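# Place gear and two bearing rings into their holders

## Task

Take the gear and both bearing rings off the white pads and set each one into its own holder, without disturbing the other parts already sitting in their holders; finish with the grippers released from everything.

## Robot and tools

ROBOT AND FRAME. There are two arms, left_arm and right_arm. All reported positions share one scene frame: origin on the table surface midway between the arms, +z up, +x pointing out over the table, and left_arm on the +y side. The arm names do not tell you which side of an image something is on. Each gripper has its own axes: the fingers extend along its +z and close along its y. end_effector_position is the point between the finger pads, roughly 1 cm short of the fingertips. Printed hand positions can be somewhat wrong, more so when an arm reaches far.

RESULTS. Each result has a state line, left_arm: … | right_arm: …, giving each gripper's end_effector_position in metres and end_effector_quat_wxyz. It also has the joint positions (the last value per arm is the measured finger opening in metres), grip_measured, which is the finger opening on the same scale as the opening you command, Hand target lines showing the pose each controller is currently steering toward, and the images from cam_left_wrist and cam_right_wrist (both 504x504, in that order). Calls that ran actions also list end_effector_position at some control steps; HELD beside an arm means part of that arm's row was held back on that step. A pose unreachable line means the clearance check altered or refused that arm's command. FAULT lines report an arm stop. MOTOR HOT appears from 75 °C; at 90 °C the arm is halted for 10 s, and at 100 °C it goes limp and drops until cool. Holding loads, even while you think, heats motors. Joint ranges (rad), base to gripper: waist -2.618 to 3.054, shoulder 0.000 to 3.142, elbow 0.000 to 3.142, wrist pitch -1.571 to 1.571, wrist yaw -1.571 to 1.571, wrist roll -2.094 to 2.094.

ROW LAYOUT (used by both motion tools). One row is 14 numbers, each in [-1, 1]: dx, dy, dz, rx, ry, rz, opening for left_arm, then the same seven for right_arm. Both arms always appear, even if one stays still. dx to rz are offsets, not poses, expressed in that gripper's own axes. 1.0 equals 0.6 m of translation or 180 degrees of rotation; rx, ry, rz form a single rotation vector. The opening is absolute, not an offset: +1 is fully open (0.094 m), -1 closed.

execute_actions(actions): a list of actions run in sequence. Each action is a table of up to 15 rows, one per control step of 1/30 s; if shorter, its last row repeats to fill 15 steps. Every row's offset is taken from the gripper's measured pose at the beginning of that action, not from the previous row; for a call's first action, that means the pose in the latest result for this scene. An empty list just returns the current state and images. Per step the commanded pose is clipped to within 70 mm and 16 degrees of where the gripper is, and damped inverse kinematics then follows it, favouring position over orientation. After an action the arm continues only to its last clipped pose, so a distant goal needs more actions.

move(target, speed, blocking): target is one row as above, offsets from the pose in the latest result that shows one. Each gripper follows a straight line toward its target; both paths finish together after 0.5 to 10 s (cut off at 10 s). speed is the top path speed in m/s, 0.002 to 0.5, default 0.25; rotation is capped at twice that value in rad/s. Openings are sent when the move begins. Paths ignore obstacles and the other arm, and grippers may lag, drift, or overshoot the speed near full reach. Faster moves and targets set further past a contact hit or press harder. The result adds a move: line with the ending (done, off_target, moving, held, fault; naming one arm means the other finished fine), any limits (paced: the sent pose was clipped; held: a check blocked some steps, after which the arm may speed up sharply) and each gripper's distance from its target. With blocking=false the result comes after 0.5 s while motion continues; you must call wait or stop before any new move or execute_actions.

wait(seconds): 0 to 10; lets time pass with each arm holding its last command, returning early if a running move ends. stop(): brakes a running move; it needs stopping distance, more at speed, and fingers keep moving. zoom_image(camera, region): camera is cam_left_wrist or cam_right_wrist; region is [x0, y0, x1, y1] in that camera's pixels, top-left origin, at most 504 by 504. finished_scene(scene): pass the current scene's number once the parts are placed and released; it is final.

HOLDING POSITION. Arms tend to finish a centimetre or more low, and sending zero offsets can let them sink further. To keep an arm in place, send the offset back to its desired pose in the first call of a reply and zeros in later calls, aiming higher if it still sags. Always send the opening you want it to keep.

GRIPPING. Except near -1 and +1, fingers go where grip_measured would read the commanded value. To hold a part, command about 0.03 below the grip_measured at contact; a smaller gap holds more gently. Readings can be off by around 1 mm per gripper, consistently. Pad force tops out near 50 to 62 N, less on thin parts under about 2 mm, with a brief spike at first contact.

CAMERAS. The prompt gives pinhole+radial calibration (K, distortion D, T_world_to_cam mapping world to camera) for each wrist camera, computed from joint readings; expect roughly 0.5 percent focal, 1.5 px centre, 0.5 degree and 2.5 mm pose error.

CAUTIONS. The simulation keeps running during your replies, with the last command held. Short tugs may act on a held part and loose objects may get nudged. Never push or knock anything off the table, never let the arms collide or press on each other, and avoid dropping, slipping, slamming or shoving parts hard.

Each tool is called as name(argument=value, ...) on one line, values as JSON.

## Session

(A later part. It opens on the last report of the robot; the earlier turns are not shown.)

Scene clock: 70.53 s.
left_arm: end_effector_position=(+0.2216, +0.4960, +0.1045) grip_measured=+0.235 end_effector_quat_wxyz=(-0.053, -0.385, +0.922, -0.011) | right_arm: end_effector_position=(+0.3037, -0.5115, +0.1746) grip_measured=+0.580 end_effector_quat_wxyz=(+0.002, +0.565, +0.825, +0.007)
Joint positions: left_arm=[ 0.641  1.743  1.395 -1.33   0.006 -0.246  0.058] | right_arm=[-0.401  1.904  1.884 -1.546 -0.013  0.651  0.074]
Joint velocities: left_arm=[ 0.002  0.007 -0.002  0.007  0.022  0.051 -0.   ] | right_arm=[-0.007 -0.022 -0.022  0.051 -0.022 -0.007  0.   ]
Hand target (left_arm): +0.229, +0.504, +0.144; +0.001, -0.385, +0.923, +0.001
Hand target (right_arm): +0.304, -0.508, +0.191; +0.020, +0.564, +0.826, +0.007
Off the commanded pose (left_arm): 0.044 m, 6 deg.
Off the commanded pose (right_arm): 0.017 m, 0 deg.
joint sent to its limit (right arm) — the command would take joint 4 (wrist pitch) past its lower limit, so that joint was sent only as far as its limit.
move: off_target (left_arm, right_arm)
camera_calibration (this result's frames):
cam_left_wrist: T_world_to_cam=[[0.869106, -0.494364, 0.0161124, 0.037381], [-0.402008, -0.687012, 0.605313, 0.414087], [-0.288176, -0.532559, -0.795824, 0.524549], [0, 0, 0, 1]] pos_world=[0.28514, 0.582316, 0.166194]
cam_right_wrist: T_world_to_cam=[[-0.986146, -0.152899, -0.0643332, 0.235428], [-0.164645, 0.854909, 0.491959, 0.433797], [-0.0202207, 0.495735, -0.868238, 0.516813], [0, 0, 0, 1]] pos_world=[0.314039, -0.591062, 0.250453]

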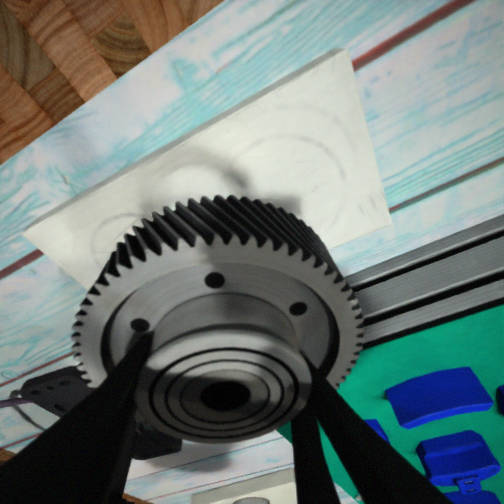

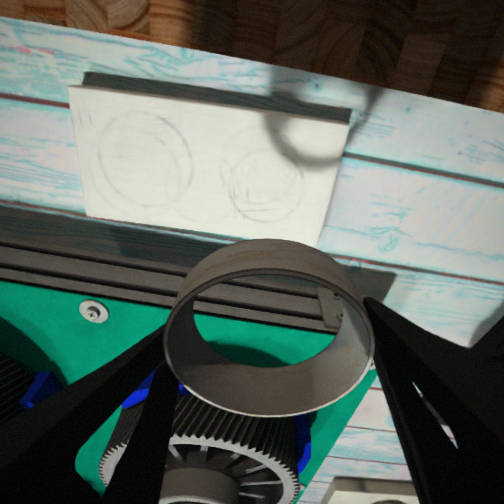

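execute_actions(actions=[[[-0.011,0.002,-0.070,0.006,-0.036,0,0.19,0.008,0.003,-0.028,0,0,0,0.53],[-0.012,0.001,-0.074,0.007,-0.038,0,0.19,0.013,0.005,-0.030,0,0,0,0.53],[-0.012,0.000,-0.079,0.007,-0.041,0,0.19,0.020,0.008,-0.033,0,0,0,0.53],[-0.013,-0.001,-0.085,0.008,-0.045,0,0.19,0.028,0.011,-0.036,0,0,0,0.53],[-0.014,-0.002,-0.091,0.009,-0.049,0,0.19,0.037,0.015,-0.039,0,0,0,0.53],[-0.015,-0.003,-0.097,0.009,-0.053,0,0.19,0.047,0.019,-0.042,0,0,0,0.53],[-0.016,-0.004,-0.103,0.010,-0.057,0,0.19,0.057,0.023,-0.044,0,0,0,0.53],[-0.017,-0.006,-0.109,0.011,-0.061,0,0.19,0.067,0.027,-0.046,0,0,0,0.53],[-0.018,-0.007,-0.115,0.011,-0.064,0,0.19,0.076,0.031,-0.048,0,0,0,0.53],[-0.018,-0.008,-0.120,0.012,-0.067,0,0.19,0.084,0.034,-0.049,0,0,0,0.53],[-0.019,-0.009,-0.123,0.012,-0.069,0,0.19,0.090,0.037,-0.049,0,0,0,0.53],[-0.019,-0.009,-0.125,0.012,-0.070,0,0.19,0.095,0.039,-0.049,0,0,0,0.53]]])

wait(seconds=0.3)

Scene clock: 75.60 s.
left_arm: end_effector_position=(+0.2238, +0.4982, +0.1265) grip_measured=+0.235 end_effector_quat_wxyz=(-0.021, -0.389, +0.921, -0.004) | right_arm: end_effector_position=(+0.3142, -0.4505, +0.2001) grip_measured=+0.580 end_effector_quat_wxyz=(+0.030, +0.548, +0.835, +0.018)
Joint positions: left_arm=[ 0.641  1.687  1.423 -1.348  0.002 -0.254  0.058] | right_arm=[-0.235  1.792  1.84  -1.553 -0.024  0.778  0.074]
Joint velocities: left_arm=[-0.012 -0.066  0.164 -0.168 -0.007 -0.037  0.001] | right_arm=[ 0.139 -0.095 -0.027  0.007 -0.037  0.168 -0.   ]
Hand target (left_arm): +0.235, +0.503, +0.175; +0.056, -0.386, +0.920, +0.013
Hand target (right_arm): +0.306, -0.450, +0.204; +0.029, +0.564, +0.825, +0.015
Off the commanded pose (left_arm): 0.054 m, 9 deg.
Off the commanded pose (right_arm): 0.011 m, 4 deg.
joint sent to its limit (right arm) — the command would take joint 4 (wrist pitch) past its lower limit, so that joint was sent only as far as its limit.
Step readings (end_effector_position):
0: left_arm (+0.2216, +0.4960, +0.1045) | right_arm (+0.3070, -0.5101, +0.1780)
1: left_arm (+0.2216, +0.4960, +0.1045) | right_arm (+0.3070, -0.5101, +0.1780)
2: left_arm (+0.2216, +0.4960, +0.1045) | right_arm (+0.3070, -0.5101, +0.1780)
4: left_arm (+0.2216, +0.4960, +0.1045) | right_arm (+0.3076, -0.5087, +0.1791)
8: left_arm (+0.2217, +0.4962, +0.1081) | right_arm (+0.3094, -0.4915, +0.1861)
15: end_effector_position above
camera_calibration (this result's frames):
cam_left_wrist: T_world_to_cam=[[0.871266, -0.488827, 0.0440934, 0.0294269], [-0.427801, -0.712304, 0.556425, 0.427714], [-0.240587, -0.503658, -0.829727, 0.523109], [0, 0, 0, 1]] pos_world=[0.283191, 0.582515, 0.194749]
cam_right_wrist: T_world_to_cam=[[-0.973704, -0.193059, -0.120947, 0.246059], [-0.227459, 0.853556, 0.468727, 0.394573], [0.0127428, 0.483912, -0.875024, 0.494647], [0, 0, 0, 1]] pos_world=[0.323035, -0.528652, 0.277641]

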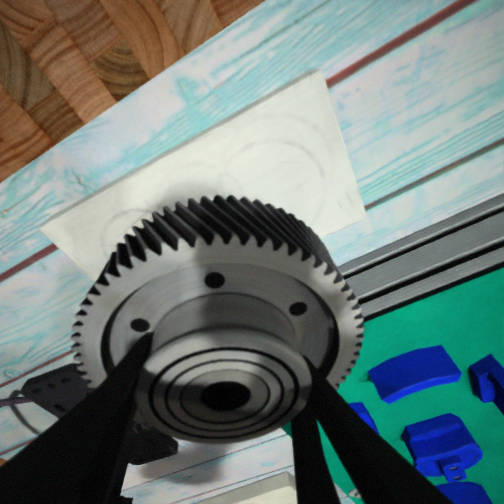

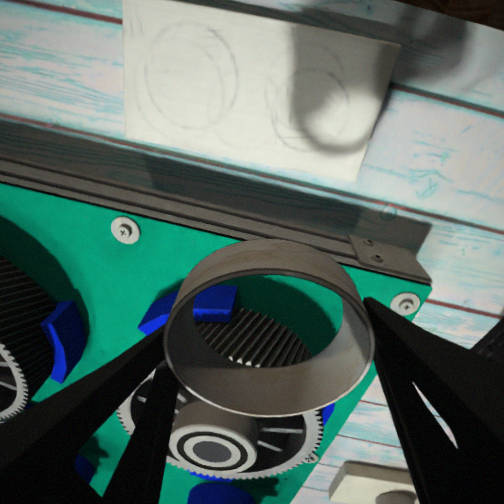

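Scene clock: 75.90 s.
left_arm: end_effector_position=(+0.2237, +0.4983, +0.1293) grip_measured=+0.235 end_effector_quat_wxyz=(-0.020, -0.390, +0.921, -0.003) | right_arm: end_effector_position=(+0.3130, -0.4493, +0.1992) grip_measured=+0.580 end_effector_quat_wxyz=(+0.027, +0.559, +0.829, +0.019)
Joint positions: left_arm=[ 0.641  1.685  1.432 -1.358  0.001 -0.257  0.058] | right_arm=[-0.233  1.79   1.834 -1.554 -0.025  0.804  0.074]
Joint velocities: left_arm=[ 0.007 -0.007  0.007 -0.022 -0.066 -0.081  0.   ] | right_arm=[ 0.002 -0.007 -0.032 -0.037 -0.037  0.051 -0.002]
Hand target (left_arm): +0.235, +0.503, +0.175; +0.056, -0.387, +0.920, +0.013
Hand target (right_arm): +0.306, -0.450, +0.204; +0.029, +0.564, +0.825, +0.014
Off the commanded pose (left_arm): 0.052 m, 9 deg.
Off the commanded pose (right_arm): 0.010 m, 3 deg.
wait: 0.30 s; no rest
camera_calibration (this result's frames):
cam_left_wrist: T_world_to_cam=[[0.87233, -0.486955, 0.0437699, 0.0283845], [-0.426571, -0.714288, 0.554824, 0.427088], [-0.23891, -0.502661, -0.830815, 0.524758], [0, 0, 0, 1]] pos_world=[0.282793, 0.582661, 0.197776]
cam_right_wrist: T_world_to_cam=[[-0.978677, -0.16844, -0.11756, 0.25697], [-0.204332, 0.85683, 0.473383, 0.387059], [0.0209921, 0.48731, -0.872977, 0.491794], [0, 0, 0, 1]] pos_world=[0.320255, -0.528015, 0.276307]

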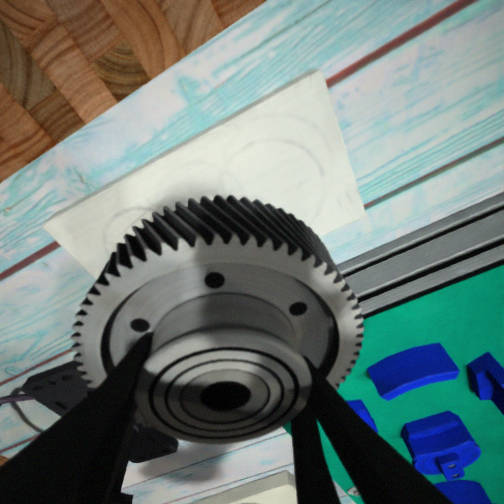

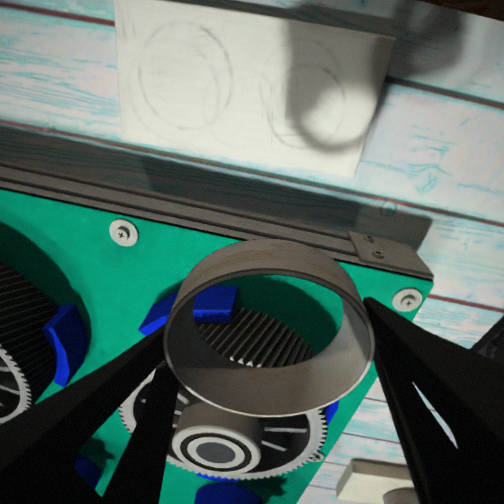

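execute_actions(actions=[[[-0.0175,-0.008,-0.078,0.012,-0.047,0,0.19,0.003,0.001,-0.012,0,0,0,0.53],[-0.017,-0.0096,-0.079,0.013,-0.048,0,0.19,0.008,0.003,-0.012,0,0,0,0.53],[-0.0146,-0.0143,-0.080,0.014,-0.049,0,0.19,0.015,0.006,-0.012,0,0,0,0.53],[-0.0114,-0.0205,-0.080,0.015,-0.049,0,0.19,0.026,0.010,-0.012,0,0,0,0.53],[-0.0074,-0.0282,-0.080,0.016,-0.049,0,0.19,0.038,0.015,-0.012,0,0,0,0.53],[-0.0033,-0.0359,-0.080,0.017,-0.049,0,0.19,0.051,0.021,-0.012,0,0,0,0.53],[0.0014,-0.0451,-0.080,0.018,-0.049,0,0.19,0.067,0.027,-0.012,0,0,0,0.53],[0.0062,-0.0544,-0.080,0.019,-0.048,0,0.19,0.082,0.033,-0.012,0,0,0,0.53],[0.011,-0.0636,-0.080,0.020,-0.048,0,0.19,0.097,0.039,-0.012,0,0,0,0.53],[0.0158,-0.0729,-0.080,0.021,-0.047,0,0.19,0.113,0.045,-0.012,0,0,0,0.53],[0.0206,-0.0822,-0.080,0.022,-0.047,0,0.19,0.128,0.052,-0.012,0,0,0,0.53],[0.0254,-0.0914,-0.080,0.023,-0.046,0,0.19,0.143,0.058,-0.012,0,0,0,0.53],[0.0301,-0.1007,-0.080,0.024,-0.046,0,0.19,0.159,0.064,-0.012,0,0,0,0.53],[0.035,-0.1099,-0.080,0.025,-0.045,0,0.19,0.174,0.070,-0.012,0,0,0,0.53],[0.0398,-0.1191,-0.080,0.026,-0.045,0,0.19,0.189,0.076,-0.012,0,0,0,0.53]],[[0.004,-0.0544,-0.080,0.025,-0.044,-0.02,0.19,0.074,0.037,-0.012,0,0,0.035,0.53],[0.008,-0.0636,-0.080,0.026,-0.043,-0.02,0.19,0.088,0.045,-0.012,0,0,0.035,0.53],[0.013,-0.0728,-0.080,0.027,-0.043,-0.02,0.19,0.103,0.052,-0.012,0,0,0.035,0.53],[0.017,-0.082,-0.080,0.028,-0.042,-0.02,0.19,0.118,0.060,-0.012,0,0,0.035,0.53],[0.022,-0.0912,-0.080,0.029,-0.041,-0.02,0.19,0.132,0.067,-0.012,0,0,0.035,0.53],[0.026,-0.1004,-0.080,0.030,-0.041,-0.02,0.19,0.147,0.074,-0.012,0,0,0.035,0.53],[0.031,-0.1096,-0.080,0.031,-0.040,-0.02,0.19,0.162,0.082,-0.012,0,0,0.035,0.53],[0.035,-0.1187,-0.080,0.032,-0.039,-0.02,0.19,0.177,0.089,-0.012,0,0,0.035,0.53],[0.040,-0.1279,-0.080,0.033,-0.038,-0.02,0.19,0.191,0.097,-0.012,0,0,0.035,0.53],[0.044,-0.1371,-0.080,0.033,-0.038,-0.02,0.19,0.206,0.104,-0.012,0,0,0.035,0.53],[0.049,-0.1462,-0.080,0.034,-0.037,-0.02,0.19,0.221,0.112,-0.012,0,0,0.035,0.53],[0.053,-0.1555,-0.080,0.035,-0.036,-0.02,0.19,0.235,0.119,-0.012,0,0,0.035,0.53],[0.058,-0.1647,-0.080,0.036,-0.035,-0.02,0.19,0.250,0.126,-0.012,0,0,0.035,0.53],[0.062,-0.1738,-0.080,0.036,-0.035,-0.02,0.19,0.265,0.134,-0.012,0,0,0.035,0.53],[0.067,-0.183,-0.080,0.037,-0.034,-0.02,0.19,0.280,0.141,-0.012,0,0,0.035,0.53]],[[0.008,-0.0591,-0.080,0.037,-0.034,-0.02,0.19,0.074,0.037,-0.012,0,0,0.035,0.53],[0.012,-0.0682,-0.080,0.037,-0.033,-0.02,0.19,0.088,0.045,-0.012,0,0,0.035,0.53],[0.016,-0.0758,-0.080,0.038,-0.033,-0.02,0.19,0.101,0.051,-0.010,0,0,0.035,0.53],[0.020,-0.0833,-0.080,0.038,-0.032,-0.02,0.19,0.113,0.057,-0.006,0,0,0.035,0.53],[0.024,-0.0909,-0.080,0.039,-0.031,-0.02,0.19,0.125,0.063,-0.002,0,0,0.035,0.53],[0.027,-0.097,-0.080,0.039,-0.031,-0.02,0.19,0.135,0.068,0.003,0,0,0.035,0.53],[0.030,-0.103,-0.080,0.040,-0.030,-0.02,0.19,0.145,0.073,0.008,0,0,0.035,0.53],[0.032,-0.1076,-0.080,0.040,-0.030,-0.02,0.19,0.152,0.077,0.013,0,0,0.035,0.53],[0.034,-0.1121,-0.080,0.040,-0.029,-0.02,0.19,0.159,0.081,0.018,0,0,0.035,0.53],[0.036,-0.1152,-0.080,0.041,-0.029,-0.02,0.19,0.164,0.083,0.022,0,0,0.035,0.53],[0.037,-0.1182,-0.080,0.041,-0.029,-0.02,0.19,0.169,0.086,0.026,0,0,0.035,0.53],[0.039,-0.1212,-0.080,0.041,-0.028,-0.02,0.19,0.174,0.088,0.029,0,0,0.035,0.53],[0.040,-0.1227,-0.080,0.041,-0.028,-0.02,0.19,0.177,0.089,0.031,0,0,0.035,0.53],[0.040,-0.1242,-0.080,0.041,-0.028,-0.02,0.19,0.179,0.090,0.032,0,0,0.035,0.53],[0.041,-0.1257,-0.080,0.041,-0.028,-0.02,0.19,0.181,0.092,0.033,0,0,0.035,0.53]]])

wait(seconds=0.4)

Scene clock: 85.33 s.
left_arm: end_effector_position=(+0.2806, +0.2895, +0.1473) grip_measured=+0.235 end_effector_quat_wxyz=(-0.007, -0.395, +0.918, -0.012) | right_arm: end_effector_position=(+0.3177, -0.0586, +0.1743) grip_measured=+0.580 end_effector_quat_wxyz=(-0.007, +0.571, +0.820, +0.046)
Joint positions: left_arm=[-0.074  1.722  1.545 -1.392  0.027 -0.984  0.058] | right_arm=[ 0.837  2.111  2.18  -1.555 -0.039  1.906  0.074]
Joint velocities: left_arm=[-0.042  0.125  0.042 -0.066 -0.081 -0.154 -0.001] | right_arm=[ 0.012  0.261  0.1   -0.066 -0.007  0.198 -0.001]
Hand target (left_arm): +0.296, +0.287, +0.190; +0.060, -0.406, +0.910, -0.047
Hand target (right_arm): +0.321, -0.055, +0.186; +0.004, +0.583, +0.810, +0.061
Off the commanded pose (left_arm): 0.047 m, 9 deg.
Off the commanded pose (right_arm): 0.015 m, 2 deg.
joint sent to its limit (right arm) — the command would take joint 4 (wrist pitch) past its lower limit, so that joint was sent only as far as its limit.
Step readings (end_effector_position; steps 1 to 15: 1st action; 16 to 30: 2nd action; 31 to 45: 3rd action):
0: left_arm (+0.2231, +0.4980, +0.1294) | right_arm (+0.3130, -0.4493, +0.1992)
1: left_arm (+0.2231, +0.4980, +0.1294) | right_arm (+0.3130, -0.4493, +0.1992)
2: left_arm (+0.2231, +0.4980, +0.1294) | right_arm (+0.3131, -0.4492, +0.1992)
4: left_arm (+0.2233, +0.4976, +0.1294) | right_arm (+0.3139, -0.4470, +0.1992)
8: left_arm (+0.2269, +0.4893, +0.1313) | right_arm (+0.3181, -0.4242, +0.1977)
15: left_arm (+0.2432, +0.4476, +0.1354) | right_arm (+0.3192, -0.3463, +0.1964)
16: left_arm (+0.2457, +0.4407, +0.1356) | right_arm (+0.3195, -0.3344, +0.1966)
17: left_arm (+0.2480, +0.4338, +0.1356) | right_arm (+0.3194, -0.3211, +0.1966)
19: left_arm (+0.2521, +0.4199, +0.1356) | right_arm (+0.3176, -0.2925, +0.1961)
23: left_arm (+0.2577, +0.3937, +0.1356) | right_arm (+0.3144, -0.2439, +0.1974)
30: left_arm (+0.2642, +0.3552, +0.1412) | right_arm (+0.3163, -0.1769, +0.1995)
31: left_arm (+0.2654, +0.3495, +0.1428) | right_arm (+0.3162, -0.1658, +0.1998)
32: left_arm (+0.2668, +0.3433, +0.1445) | right_arm (+0.3164, -0.1531, +0.2006)
34: left_arm (+0.2694, +0.3301, +0.1477) | right_arm (+0.3156, -0.1258, +0.2015)
38: left_arm (+0.2739, +0.3062, +0.1516) | right_arm (+0.3131, -0.0833, +0.1965)
45: end_effector_position above
camera_calibration (this result's frames):
cam_left_wrist: T_world_to_cam=[[0.876584, -0.475608, 0.0734627, -0.132652], [-0.434545, -0.716639, 0.545526, 0.296555], [-0.20681, -0.510122, -0.834868, 0.44201], [0, 0, 0, 1]] pos_world=[0.336559, 0.374912, 0.216987]
cam_right_wrist: T_world_to_cam=[[-0.98573, -0.132657, -0.103627, 0.326345], [-0.16792, 0.818047, 0.550093, 0.0377715], [0.0117983, 0.559644, -0.828649, 0.278974], [0, 0, 0, 1]] pos_world=[0.32474, -0.143733, 0.244212]

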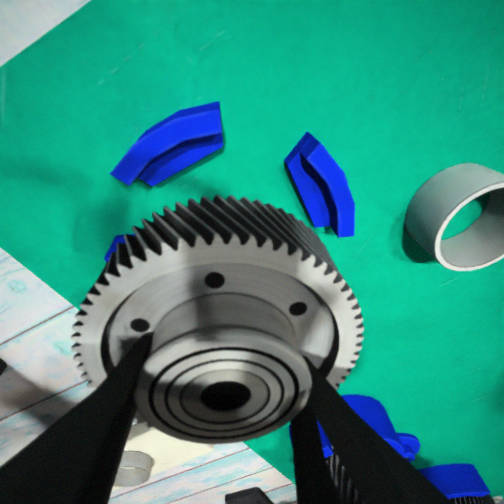

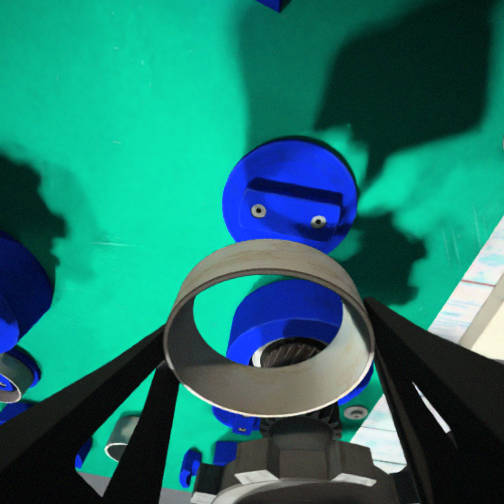

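Scene clock: 85.73 s.
left_arm: end_effector_position=(+0.2808, +0.2900, +0.1456) grip_measured=+0.235 end_effector_quat_wxyz=(-0.008, -0.408, +0.913, -0.007) | right_arm: end_effector_position=(+0.3202, -0.0566, +0.1729) grip_measured=+0.580 end_effector_quat_wxyz=(-0.007, +0.583, +0.811, +0.046)
Joint positions: left_arm=[-0.076  1.729  1.547 -1.394  0.021 -1.013  0.058] | right_arm=[ 0.839  2.124  2.194 -1.555 -0.036  1.938  0.074]
Joint velocities: left_arm=[ 0.002  0.007 -0.017 -0.095  0.022 -0.007 -0.001] | right_arm=[ 0.002 -0.017 -0.017  0.007  0.051 -0.007 -0.   ]
Hand target (left_arm): +0.296, +0.287, +0.190; +0.060, -0.406, +0.910, -0.047
Hand target (right_arm): +0.321, -0.055, +0.186; +0.003, +0.583, +0.810, +0.061
Off the commanded pose (left_arm): 0.049 m, 9 deg.
Off the commanded pose (right_arm): 0.015 m, 1 deg.
wait: 0.40 s; at rest by 0.37 s
camera_calibration (this result's frames):
cam_left_wrist: T_world_to_cam=[[0.889607, -0.452217, 0.0640299, -0.141501], [-0.41125, -0.73213, 0.54301, 0.296174], [-0.19868, -0.509397, -0.837282, 0.438768], [0, 0, 0, 1]] pos_world=[0.334856, 0.376356, 0.215608]
cam_right_wrist: T_world_to_cam=[[-0.989324, -0.102026, -0.104062, 0.331882], [-0.142712, 0.822889, 0.549989, 0.0295718], [0.0295189, 0.558968, -0.828664, 0.270972], [0, 0, 0, 1]] pos_world=[0.32456, -0.141938, 0.242817]

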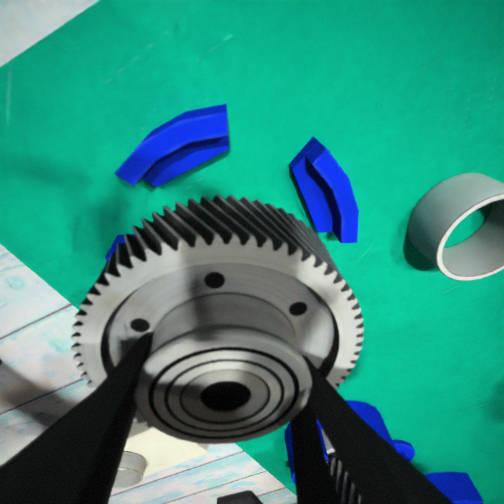

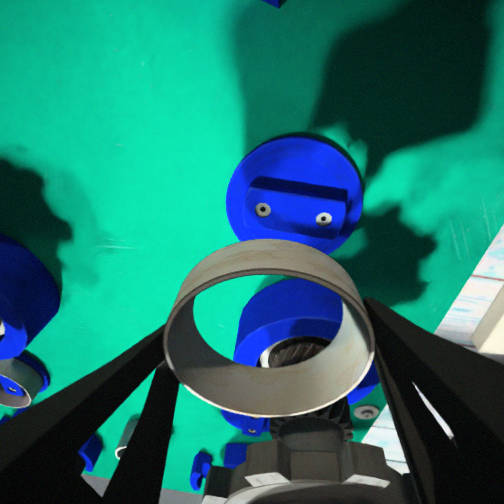

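zoom_image(camera="cam_left_wrist", region=[90, 80, 390, 300])

zoom_image(camera="cam_right_wrist", region=[200, 110, 400, 280])

Region (90, 80, 390, 300) of cam_left_wrist's 504x504 image, scaled by 1.680, with more detail than that image has; it fills the top 370 rows of this view, and the rest is white.

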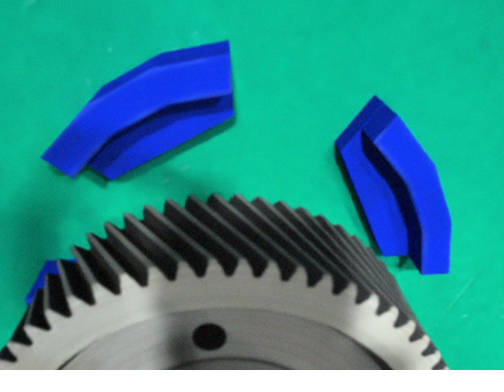

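Region (200, 110, 400, 280) of cam_right_wrist's 504x504 image, scaled by 2.520, with more detail than that image has; it fills the top 428 rows of this view, and the rest is white.

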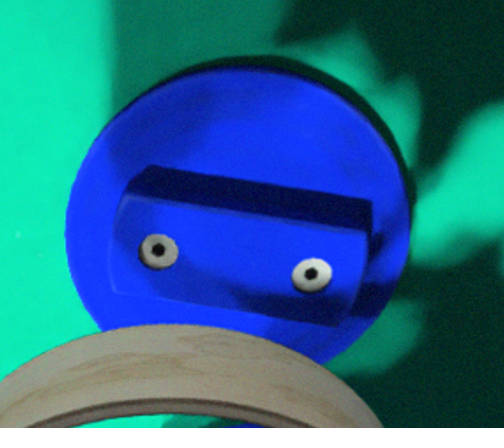

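execute_actions(actions=[[[-0.013,-0.023,-0.073,0.041,-0.030,0,0.19,0.0,0.002,-0.017,0.001,-0.001,0,0.53],[-0.015,-0.023,-0.071,0.041,-0.030,0,0.19,-0.003,-0.001,-0.011,0.002,-0.002,0,0.53],[-0.017,-0.023,-0.068,0.041,-0.031,0,0.19,-0.006,-0.004,-0.003,0.003,-0.004,0,0.53],[-0.020,-0.024,-0.065,0.040,-0.032,0,0.19,-0.009,-0.007,0.006,0.005,-0.006,0,0.53],[-0.023,-0.024,-0.061,0.040,-0.032,0,0.19,-0.011,-0.010,0.016,0.006,-0.008,0,0.53],[-0.026,-0.024,-0.057,0.040,-0.033,0,0.19,-0.013,-0.013,0.027,0.008,-0.010,0,0.53],[-0.029,-0.024,-0.053,0.040,-0.034,0,0.19,-0.014,-0.016,0.038,0.010,-0.012,0,0.53],[-0.031,-0.025,-0.049,0.039,-0.034,0,0.19,-0.015,-0.018,0.049,0.012,-0.014,0,0.53],[-0.033,-0.025,-0.045,0.039,-0.035,0,0.19,-0.016,-0.020,0.059,0.013,-0.016,0,0.53],[-0.035,-0.025,-0.041,0.039,-0.035,0,0.19,-0.016,-0.022,0.068,0.015,-0.018,0,0.53],[-0.036,-0.025,-0.038,0.039,-0.0355,0,0.19,-0.016,-0.024,0.076,0.016,-0.019,0,0.53],[-0.037,-0.025,-0.036,0.039,-0.0356,0,0.19,-0.016,-0.025,0.082,0.017,-0.020,0,0.53],[-0.037,-0.025,-0.034,0.039,-0.0356,0,0.19,-0.016,-0.026,0.086,0.0173,-0.0207,0,0.53],[-0.037,-0.025,-0.033,0.039,-0.0356,0,0.19,-0.016,-0.026,0.089,0.0173,-0.0207,0,0.53]]])

wait(seconds=0.4)

Scene clock: 93.33 s.
left_arm: end_effector_position=(+0.2842, +0.2942, +0.1317) grip_measured=+0.235 end_effector_quat_wxyz=(-0.001, -0.410, +0.912, -0.005) | right_arm: end_effector_position=(+0.3048, -0.0740, +0.1153) grip_measured=+0.580 end_effector_quat_wxyz=(-0.013, +0.587, +0.810, -0.019)
Joint positions: left_arm=[-0.067  1.729  1.492 -1.331  0.01  -1.008  0.058] | right_arm=[ 0.839  2.114  1.949 -1.449 -0.016  1.943  0.074]
Joint velocities: left_arm=[ 0.042 -0.012 -0.144  0.154 -0.007  0.037 -0.001] | right_arm=[ 0.007 -0.007 -0.212  0.183  0.022  0.066 -0.   ]
Hand target (left_arm): +0.304, +0.297, +0.166; +0.067, -0.409, +0.909, -0.040
Hand target (right_arm): +0.311, -0.067, +0.118; +0.003, +0.585, +0.811, +0.004
Off the commanded pose (left_arm): 0.040 m, 9 deg.
Off the commanded pose (right_arm): 0.010 m, 3 deg.
Step readings (end_effector_position):
0: left_arm (+0.2808, +0.2900, +0.1456) | right_arm (+0.3202, -0.0567, +0.1729)
1: left_arm (+0.2808, +0.2900, +0.1456) | right_arm (+0.3202, -0.0567, +0.1729)
2: left_arm (+0.2808, +0.2900, +0.1456) | right_arm (+0.3202, -0.0567, +0.1729)
4: left_arm (+0.2809, +0.2901, +0.1456) | right_arm (+0.3200, -0.0568, +0.1724)
8: left_arm (+0.2824, +0.2906, +0.1438) | right_arm (+0.3148, -0.0624, +0.1550)
15: end_effector_position above
camera_calibration (this result's frames):
cam_left_wrist: T_world_to_cam=[[0.890784, -0.449145, 0.0690878, -0.143596], [-0.413888, -0.739116, 0.531417, 0.312571], [-0.187619, -0.501972, -0.844289, 0.425591], [0, 0, 0, 1]] pos_world=[0.337131, 0.380166, 0.203137]
cam_right_wrist: T_world_to_cam=[[-0.994739, -0.102154, -0.00771408, 0.299455], [-0.0934503, 0.873977, 0.476898, 0.0705592], [-0.0419749, 0.475109, -0.878925, 0.254821], [0, 0, 0, 1]] pos_world=[0.31517, -0.152145, 0.192629]

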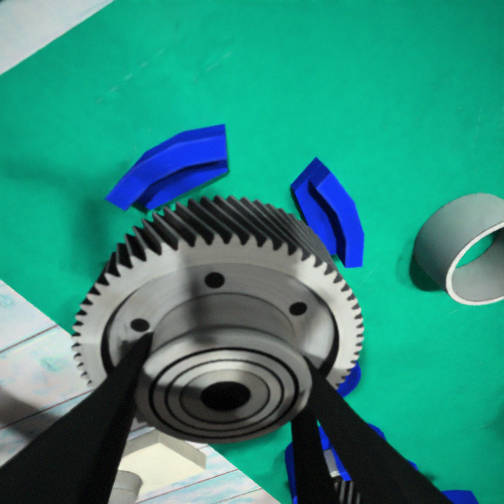

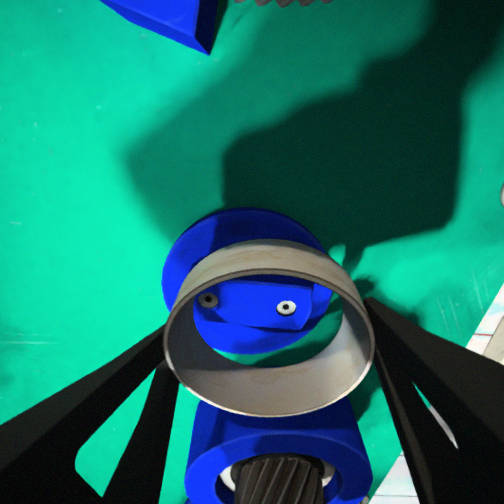

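Scene clock: 93.73 s.
left_arm: end_effector_position=(+0.2857, +0.2953, +0.1296) grip_measured=+0.235 end_effector_quat_wxyz=(+0.002, -0.409, +0.912, -0.005) | right_arm: end_effector_position=(+0.3126, -0.0688, +0.1135) grip_measured=+0.580 end_effector_quat_wxyz=(-0.006, +0.588, +0.809, -0.002)
Joint positions: left_arm=[-0.066  1.729  1.483 -1.317  0.006 -1.006  0.058] | right_arm=[ 0.839  2.114  1.943 -1.406 -0.011  1.945  0.074]
Joint velocities: left_arm=[-0.022  0.007 -0.017 -0.051  0.022 -0.007 -0.   ] | right_arm=[ 0.007  0.027  0.007  0.007 -0.007  0.007 -0.001]
Hand target (left_arm): +0.304, +0.297, +0.166; +0.067, -0.409, +0.909, -0.040
Hand target (right_arm): +0.311, -0.067, +0.118; +0.003, +0.585, +0.811, +0.004
Off the commanded pose (left_arm): 0.041 m, 9 deg.
Off the commanded pose (right_arm): 0.006 m, 1 deg.
wait: 0.40 s; no rest
camera_calibration (this result's frames):
cam_left_wrist: T_world_to_cam=[[0.890202, -0.449671, 0.0730443, -0.144522], [-0.417281, -0.740505, 0.526811, 0.317074], [-0.182802, -0.499448, -0.846838, 0.422825], [0, 0, 0, 1]] pos_world=[0.338255, 0.380986, 0.201583]
cam_right_wrist: T_world_to_cam=[[-0.99418, -0.0995198, -0.0412502, 0.311495], [-0.106922, 0.864693, 0.490789, 0.0695541], [-0.0131744, 0.492343, -0.870302, 0.242297], [0, 0, 0, 1]] pos_world=[0.320311, -0.148436, 0.189584]

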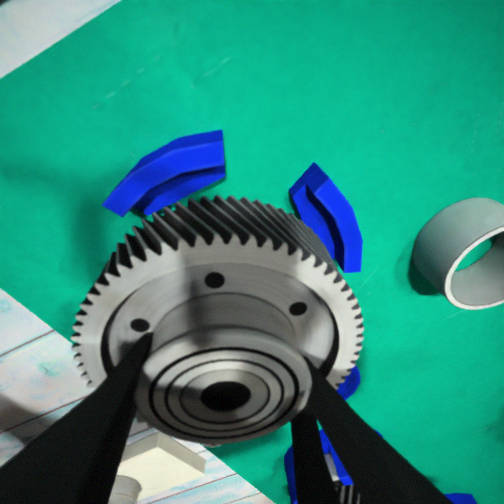

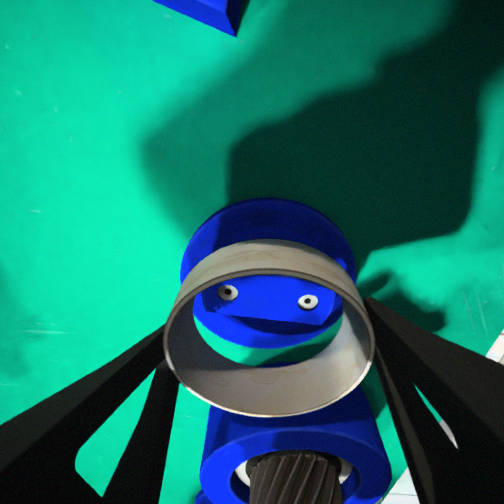

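execute_actions(actions=[])

zoom_image(camera="cam_left_wrist", region=[80, 110, 380, 330])

zoom_image(camera="cam_right_wrist", region=[150, 180, 390, 420])

Scene clock: 94.07 s.
left_arm: end_effector_position=(+0.2859, +0.2953, +0.1296) grip_measured=+0.235 end_effector_quat_wxyz=(+0.002, -0.409, +0.912, -0.005) | right_arm: end_effector_position=(+0.3129, -0.0686, +0.1135) grip_measured=+0.580 end_effector_quat_wxyz=(-0.006, +0.588, +0.809, -0.001)
Joint positions: left_arm=[-0.066  1.729  1.483 -1.316  0.006 -1.006  0.058] | right_arm=[ 0.839  2.114  1.943 -1.404 -0.01   1.945  0.074]
Joint velocities: left_arm=[ 0.007 -0.007 -0.012 -0.022 -0.037 -0.037  0.   ] | right_arm=[ 0.007 -0.012 -0.012 -0.11  -0.066 -0.022 -0.   ]
Hand target (left_arm): +0.304, +0.297, +0.166; +0.067, -0.409, +0.909, -0.040
Hand target (right_arm): +0.311, -0.067, +0.118; +0.003, +0.585, +0.811, +0.004
Off the commanded pose (left_arm): 0.041 m, 9 deg.
Off the commanded pose (right_arm): 0.006 m, 1 deg.
camera_calibration (this result's frames):
cam_left_wrist: T_world_to_cam=[[0.890147, -0.449662, 0.07377, -0.144783], [-0.417677, -0.74044, 0.526588, 0.317251], [-0.182164, -0.499553, -0.846914, 0.422703], [0, 0, 0, 1]] pos_world=[0.338388, 0.380965, 0.201613]
cam_right_wrist: T_world_to_cam=[[-0.99412, -0.0994936, -0.0427295, 0.311999], [-0.107621, 0.864361, 0.49122, 0.0695754], [-0.0119395, 0.492931, -0.869987, 0.241824], [0, 0, 0, 1]] pos_world=[0.320539, -0.148299, 0.189538]

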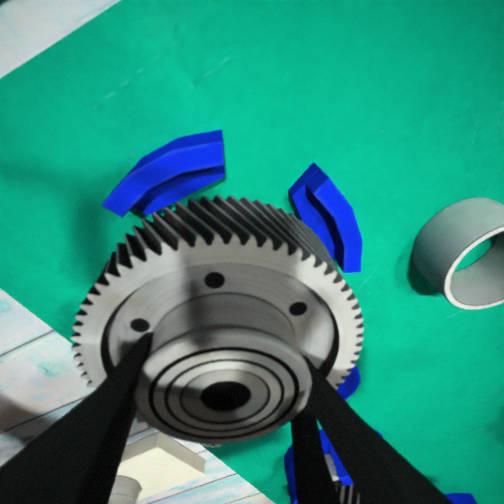

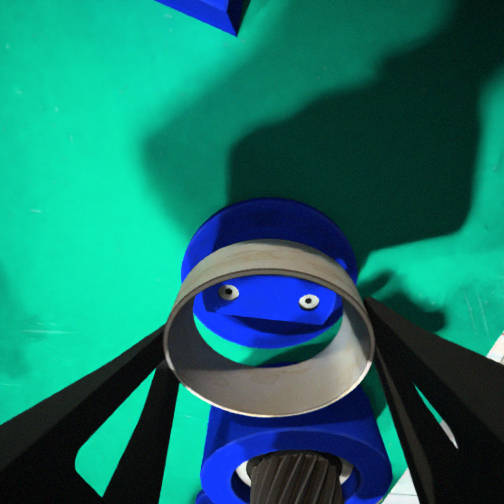

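Region (80, 110, 380, 330) of cam_left_wrist's 504x504 image, scaled by 1.680, with more detail than that image has; it fills the top 370 rows of this view, and the rest is white.

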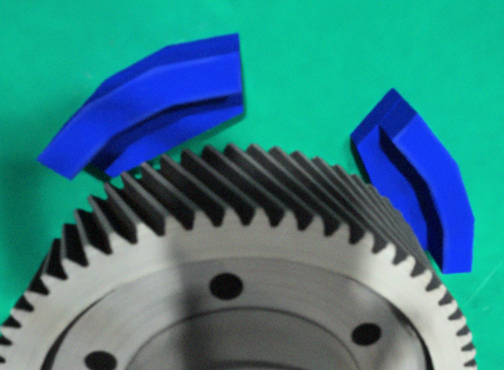

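Region (150, 180, 390, 420) of cam_right_wrist's 504x504 image, scaled by 2.100, with more detail than that image has.

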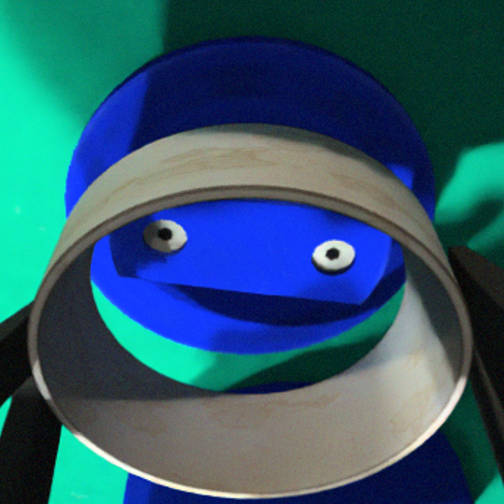

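execute_actions(actions=[[[-0.027,-0.025,-0.059,0.0373,-0.0286,0,0.19,0.003,-0.0017,-0.0075,-0.0059,-0.0027,0,0.53],[-0.029,-0.0255,-0.0595,0.0373,-0.0286,0,0.19,0.003,-0.0017,-0.0075,-0.0059,-0.0027,0,0.53],[-0.031,-0.026,-0.060,0.0373,-0.0286,0,0.19,0.003,-0.0017,-0.0075,-0.0059,-0.0027,0,0.53],[-0.033,-0.0265,-0.060,0.0373,-0.0286,0,0.19,0.003,-0.0017,-0.0075,-0.0059,-0.0027,0,0.53],[-0.036,-0.027,-0.0605,0.0373,-0.0286,0,0.19,0.003,-0.0017,-0.0075,-0.0059,-0.0027,0,0.53],[-0.038,-0.0275,-0.061,0.0373,-0.0286,0,0.19,0.003,-0.0017,-0.0075,-0.0059,-0.0027,0,0.53],[-0.040,-0.028,-0.0615,0.0373,-0.0286,0,0.19,0.003,-0.0017,-0.0075,-0.0059,-0.0027,0,0.53],[-0.042,-0.028,-0.062,0.0373,-0.0286,0,0.19,0.003,-0.0017,-0.0075,-0.0059,-0.0027,0,0.53],[-0.044,-0.0285,-0.062,0.0373,-0.0286,0,0.19,0.003,-0.0017,-0.0075,-0.0059,-0.0027,0,0.53]]])

wait(seconds=0.4)

zoom_image(camera="cam_left_wrist", region=[60, 110, 400, 360])

Scene clock: 100.57 s.
left_arm: end_effector_position=(+0.2889, +0.3038, +0.1245) grip_measured=+0.235 end_effector_quat_wxyz=(-0.004, -0.412, +0.911, +0.000) | right_arm: end_effector_position=(+0.3130, -0.0687, +0.1135) grip_measured=+0.580 end_effector_quat_wxyz=(-0.005, +0.590, +0.808, -0.001)
Joint positions: left_arm=[-0.038  1.751  1.49  -1.317  0.004 -0.984  0.058] | right_arm=[ 0.839  2.114  1.943 -1.404 -0.009  1.95   0.074]
Joint velocities: left_arm=[-0.022 -0.012 -0.007 -0.007  0.007  0.007 -0.001] | right_arm=[-0.017 -0.012  0.007  0.066 -0.007 -0.051  0.   ]
Hand target (left_arm): +0.311, +0.305, +0.167; +0.067, -0.410, +0.909, -0.040
Hand target (right_arm): +0.311, -0.067, +0.118; +0.003, +0.587, +0.809, +0.004
Off the commanded pose (left_arm): 0.050 m, 9 deg.
Off the commanded pose (right_arm): 0.005 m, 1 deg.
Step readings (end_effector_position):
0: left_arm (+0.2859, +0.2953, +0.1296) | right_arm (+0.3129, -0.0686, +0.1135)
1: left_arm (+0.2859, +0.2953, +0.1296) | right_arm (+0.3129, -0.0686, +0.1135)
2: left_arm (+0.2859, +0.2954, +0.1296) | right_arm (+0.3129, -0.0686, +0.1135)
4: left_arm (+0.2860, +0.2961, +0.1294) | right_arm (+0.3129, -0.0686, +0.1135)
8: left_arm (+0.2867, +0.2998, +0.1260) | right_arm (+0.3129, -0.0686, +0.1135)
15: end_effector_position above
camera_calibration (this result's frames):
cam_left_wrist: T_world_to_cam=[[0.893434, -0.445501, 0.0574817, -0.143456], [-0.405403, -0.744595, 0.530308, 0.324771], [-0.193452, -0.497098, -0.845854, 0.425514], [0, 0, 0, 1]] pos_world=[0.342148, 0.389435, 0.19594]
cam_right_wrist: T_world_to_cam=[[-0.994617, -0.0942145, -0.0431254, 0.312637], [-0.103232, 0.865239, 0.490616, 0.0684313], [-0.00890935, 0.492427, -0.870308, 0.240929], [0, 0, 0, 1]] pos_world=[0.320165, -0.148394, 0.189591]

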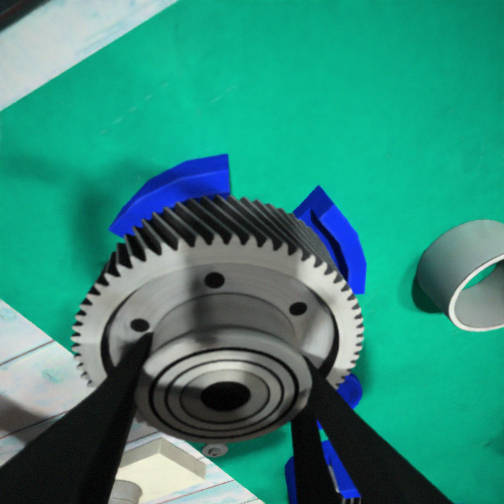

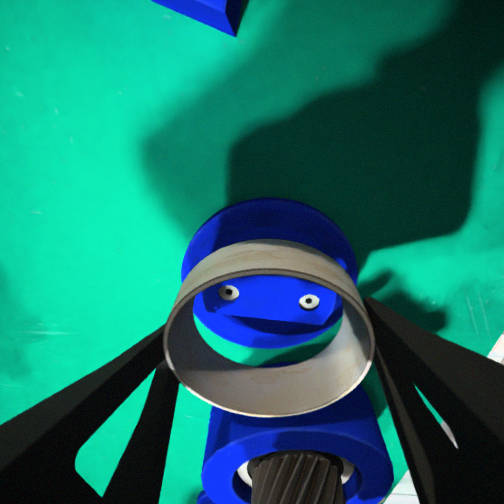

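Scene clock: 100.97 s.
left_arm: end_effector_position=(+0.2890, +0.3037, +0.1245) grip_measured=+0.235 end_effector_quat_wxyz=(-0.004, -0.410, +0.912, +0.000) | right_arm: end_effector_position=(+0.3130, -0.0687, +0.1135) grip_measured=+0.580 end_effector_quat_wxyz=(-0.005, +0.590, +0.807, -0.001)
Joint positions: left_arm=[-0.038  1.751  1.49  -1.316  0.004 -0.981  0.058] | right_arm=[ 0.839  2.114  1.943 -1.404 -0.009  1.951  0.074]
Joint velocities: left_arm=[ 0.007 -0.012  0.012  0.007  0.037 -0.081  0.   ] | right_arm=[ 0.012 -0.042 -0.017  0.022  0.022  0.022  0.   ]
Hand target (left_arm): +0.311, +0.305, +0.167; +0.067, -0.410, +0.909, -0.040
Hand target (right_arm): +0.311, -0.067, +0.118; +0.003, +0.588, +0.809, +0.004
Off the commanded pose (left_arm): 0.050 m, 9 deg.
Off the commanded pose (right_arm): 0.005 m, 1 deg.
wait: 0.40 s; at rest by 0.17 s
camera_calibration (this result's frames):
cam_left_wrist: T_world_to_cam=[[0.891877, -0.448562, 0.0578644, -0.142213], [-0.408164, -0.743157, 0.530208, 0.325174], [-0.194828, -0.496498, -0.845891, 0.425745], [0, 0, 0, 1]] pos_world=[0.342508, 0.389245, 0.195953]
cam_right_wrist: T_world_to_cam=[[-0.994653, -0.0938353, -0.0431235, 0.312675], [-0.102901, 0.86528, 0.490613, 0.0683309], [-0.00872292, 0.492427, -0.87031, 0.240871], [0, 0, 0, 1]] pos_world=[0.320135, -0.148397, 0.189592]

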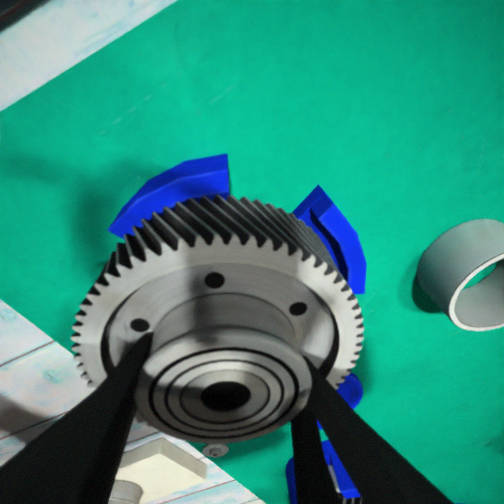

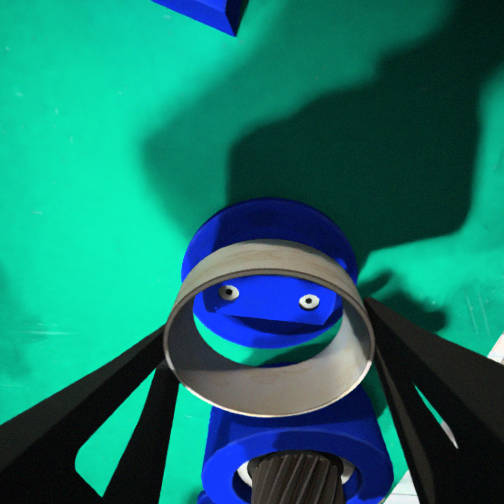

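Region (60, 110, 400, 360) of cam_left_wrist's 504x504 image, scaled by 1.482, with more detail than that image has; it fills the top 371 rows of this view, and the rest is white.

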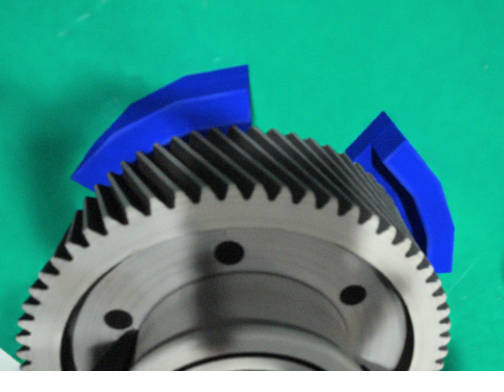

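execute_actions(actions=[[[-0.029,-0.035,-0.0712,0.0418,-0.0307,0,0.19,0.003,-0.002,-0.0075,-0.0055,-0.002,0,0.53],[-0.028,-0.037,-0.0712,0.0418,-0.0307,0,0.19,0.003,-0.002,-0.0075,-0.0055,-0.002,0,0.53],[-0.027,-0.039,-0.0712,0.0418,-0.0307,0,0.19,0.003,-0.002,-0.0075,-0.0055,-0.002,0,0.53],[-0.0265,-0.041,-0.0712,0.0418,-0.0307,0,0.19,0.003,-0.002,-0.0075,-0.0055,-0.002,0,0.53],[-0.0255,-0.043,-0.0712,0.0418,-0.0307,0,0.19,0.003,-0.002,-0.0075,-0.0055,-0.002,0,0.53],[-0.0245,-0.045,-0.0712,0.0418,-0.0307,0,0.19,0.003,-0.002,-0.0075,-0.0055,-0.002,0,0.53],[-0.0235,-0.047,-0.0712,0.0418,-0.0307,0,0.19,0.003,-0.002,-0.0075,-0.0055,-0.002,0,0.53],[-0.023,-0.0485,-0.0712,0.0418,-0.0307,0,0.19,0.003,-0.002,-0.0075,-0.0055,-0.002,0,0.53]]])

wait(seconds=0.3)

zoom_image(camera="cam_left_wrist", region=[60, 110, 400, 360])

Scene clock: 103.63 s.
left_arm: end_effector_position=(+0.2955, +0.3011, +0.1240) grip_measured=+0.235 end_effector_quat_wxyz=(-0.003, -0.413, +0.911, -0.001) | right_arm: end_effector_position=(+0.3130, -0.0687, +0.1135) grip_measured=+0.580 end_effector_quat_wxyz=(-0.005, +0.592, +0.806, -0.001)
Joint positions: left_arm=[-0.044  1.774  1.515 -1.315  0.004 -0.992  0.058] | right_arm=[ 0.839  2.114  1.943 -1.404 -0.009  1.955  0.074]
Joint velocities: left_arm=[ 0.017  0.002  0.002 -0.007 -0.081  0.022 -0.   ] | right_arm=[-0.012 -0.002  0.012 -0.066  0.022  0.022  0.002]
Hand target (left_arm): +0.316, +0.296, +0.167; +0.067, -0.411, +0.908, -0.041
Hand target (right_arm): +0.311, -0.067, +0.118; +0.002, +0.590, +0.808, +0.004
Off the commanded pose (left_arm): 0.050 m, 9 deg.
Off the commanded pose (right_arm): 0.005 m, 1 deg.
Step readings (end_effector_position):
0: left_arm (+0.2890, +0.3037, +0.1245) | right_arm (+0.3130, -0.0687, +0.1135)
1: left_arm (+0.2890, +0.3037, +0.1245) | right_arm (+0.3130, -0.0687, +0.1135)
2: left_arm (+0.2890, +0.3037, +0.1245) | right_arm (+0.3130, -0.0687, +0.1135)
4: left_arm (+0.2892, +0.3037, +0.1244) | right_arm (+0.3130, -0.0687, +0.1135)
8: left_arm (+0.2923, +0.3032, +0.1242) | right_arm (+0.3130, -0.0687, +0.1135)
15: end_effector_position above
camera_calibration (this result's frames):
cam_left_wrist: T_world_to_cam=[[0.89439, -0.443135, 0.0608041, -0.151901], [-0.405458, -0.745825, 0.528535, 0.326348], [-0.188863, -0.49737, -0.846731, 0.423903], [0, 0, 0, 1]] pos_world=[0.348239, 0.386923, 0.195682]
cam_right_wrist: T_world_to_cam=[[-0.995073, -0.0892833, -0.0431, 0.313116], [-0.0989295, 0.865764, 0.490576, 0.0671254], [-0.00648581, 0.492423, -0.870332, 0.240173], [0, 0, 0, 1]] pos_world=[0.319772, -0.148425, 0.189595]

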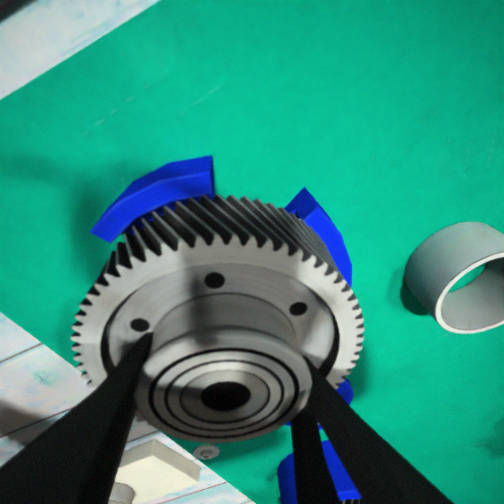

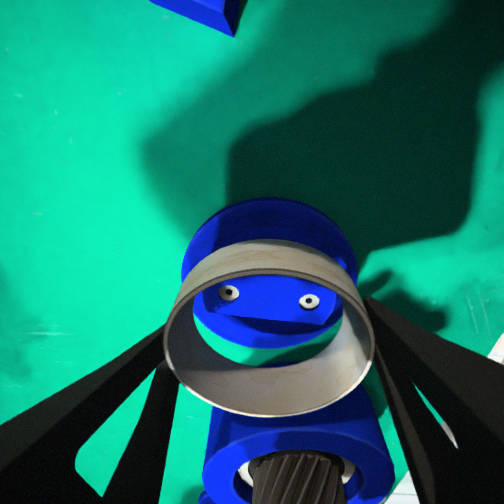

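Scene clock: 103.93 s.
left_arm: end_effector_position=(+0.2955, +0.3011, +0.1240) grip_measured=+0.235 end_effector_quat_wxyz=(-0.003, -0.413, +0.911, -0.001) | right_arm: end_effector_position=(+0.3130, -0.0687, +0.1135) grip_measured=+0.580 end_effector_quat_wxyz=(-0.005, +0.592, +0.806, -0.001)
Joint positions: left_arm=[-0.044  1.774  1.515 -1.315  0.004 -0.993  0.058] | right_arm=[ 0.839  2.114  1.943 -1.404 -0.009  1.955  0.074]
Joint velocities: left_arm=[ 0.007 -0.012 -0.007 -0.022  0.007  0.037  0.   ] | right_arm=[-0.002 -0.002 -0.022 -0.11  -0.022  0.051 -0.001]
Hand target (left_arm): +0.316, +0.296, +0.167; +0.067, -0.411, +0.908, -0.041
Hand target (right_arm): +0.311, -0.067, +0.118; +0.002, +0.590, +0.808, +0.004
Off the commanded pose (left_arm): 0.050 m, 9 deg.
Off the commanded pose (right_arm): 0.005 m, 1 deg.
wait: 0.30 s; at rest by 0.17 s
camera_calibration (this result's frames):
cam_left_wrist: T_world_to_cam=[[0.894728, -0.442453, 0.0608006, -0.152205], [-0.404888, -0.746136, 0.528533, 0.326274], [-0.188485, -0.497511, -0.846733, 0.423834], [0, 0, 0, 1]] pos_world=[0.348173, 0.386963, 0.195682]
cam_right_wrist: T_world_to_cam=[[-0.995073, -0.0892833, -0.0431, 0.313116], [-0.0989295, 0.865764, 0.490576, 0.0671254], [-0.00648581, 0.492423, -0.870332, 0.240173], [0, 0, 0, 1]] pos_world=[0.319772, -0.148425, 0.189595]

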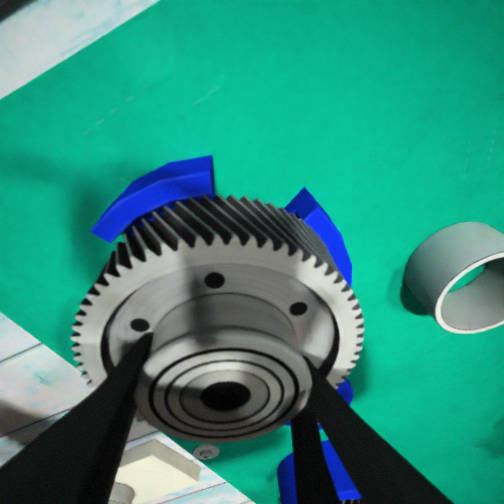

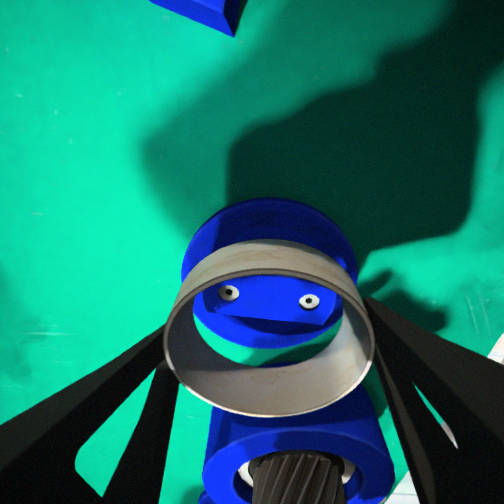

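Region (60, 110, 400, 360) of cam_left_wrist's 504x504 image, scaled by 1.482, with more detail than that image has; it fills the top 371 rows of this view, and the rest is white.

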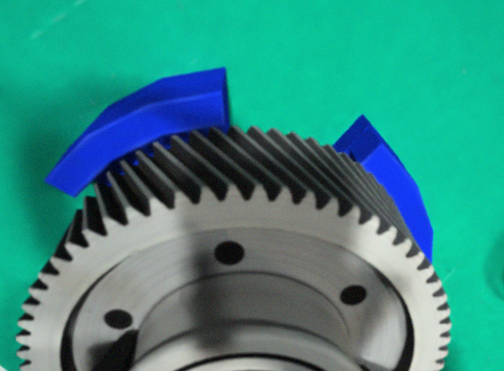

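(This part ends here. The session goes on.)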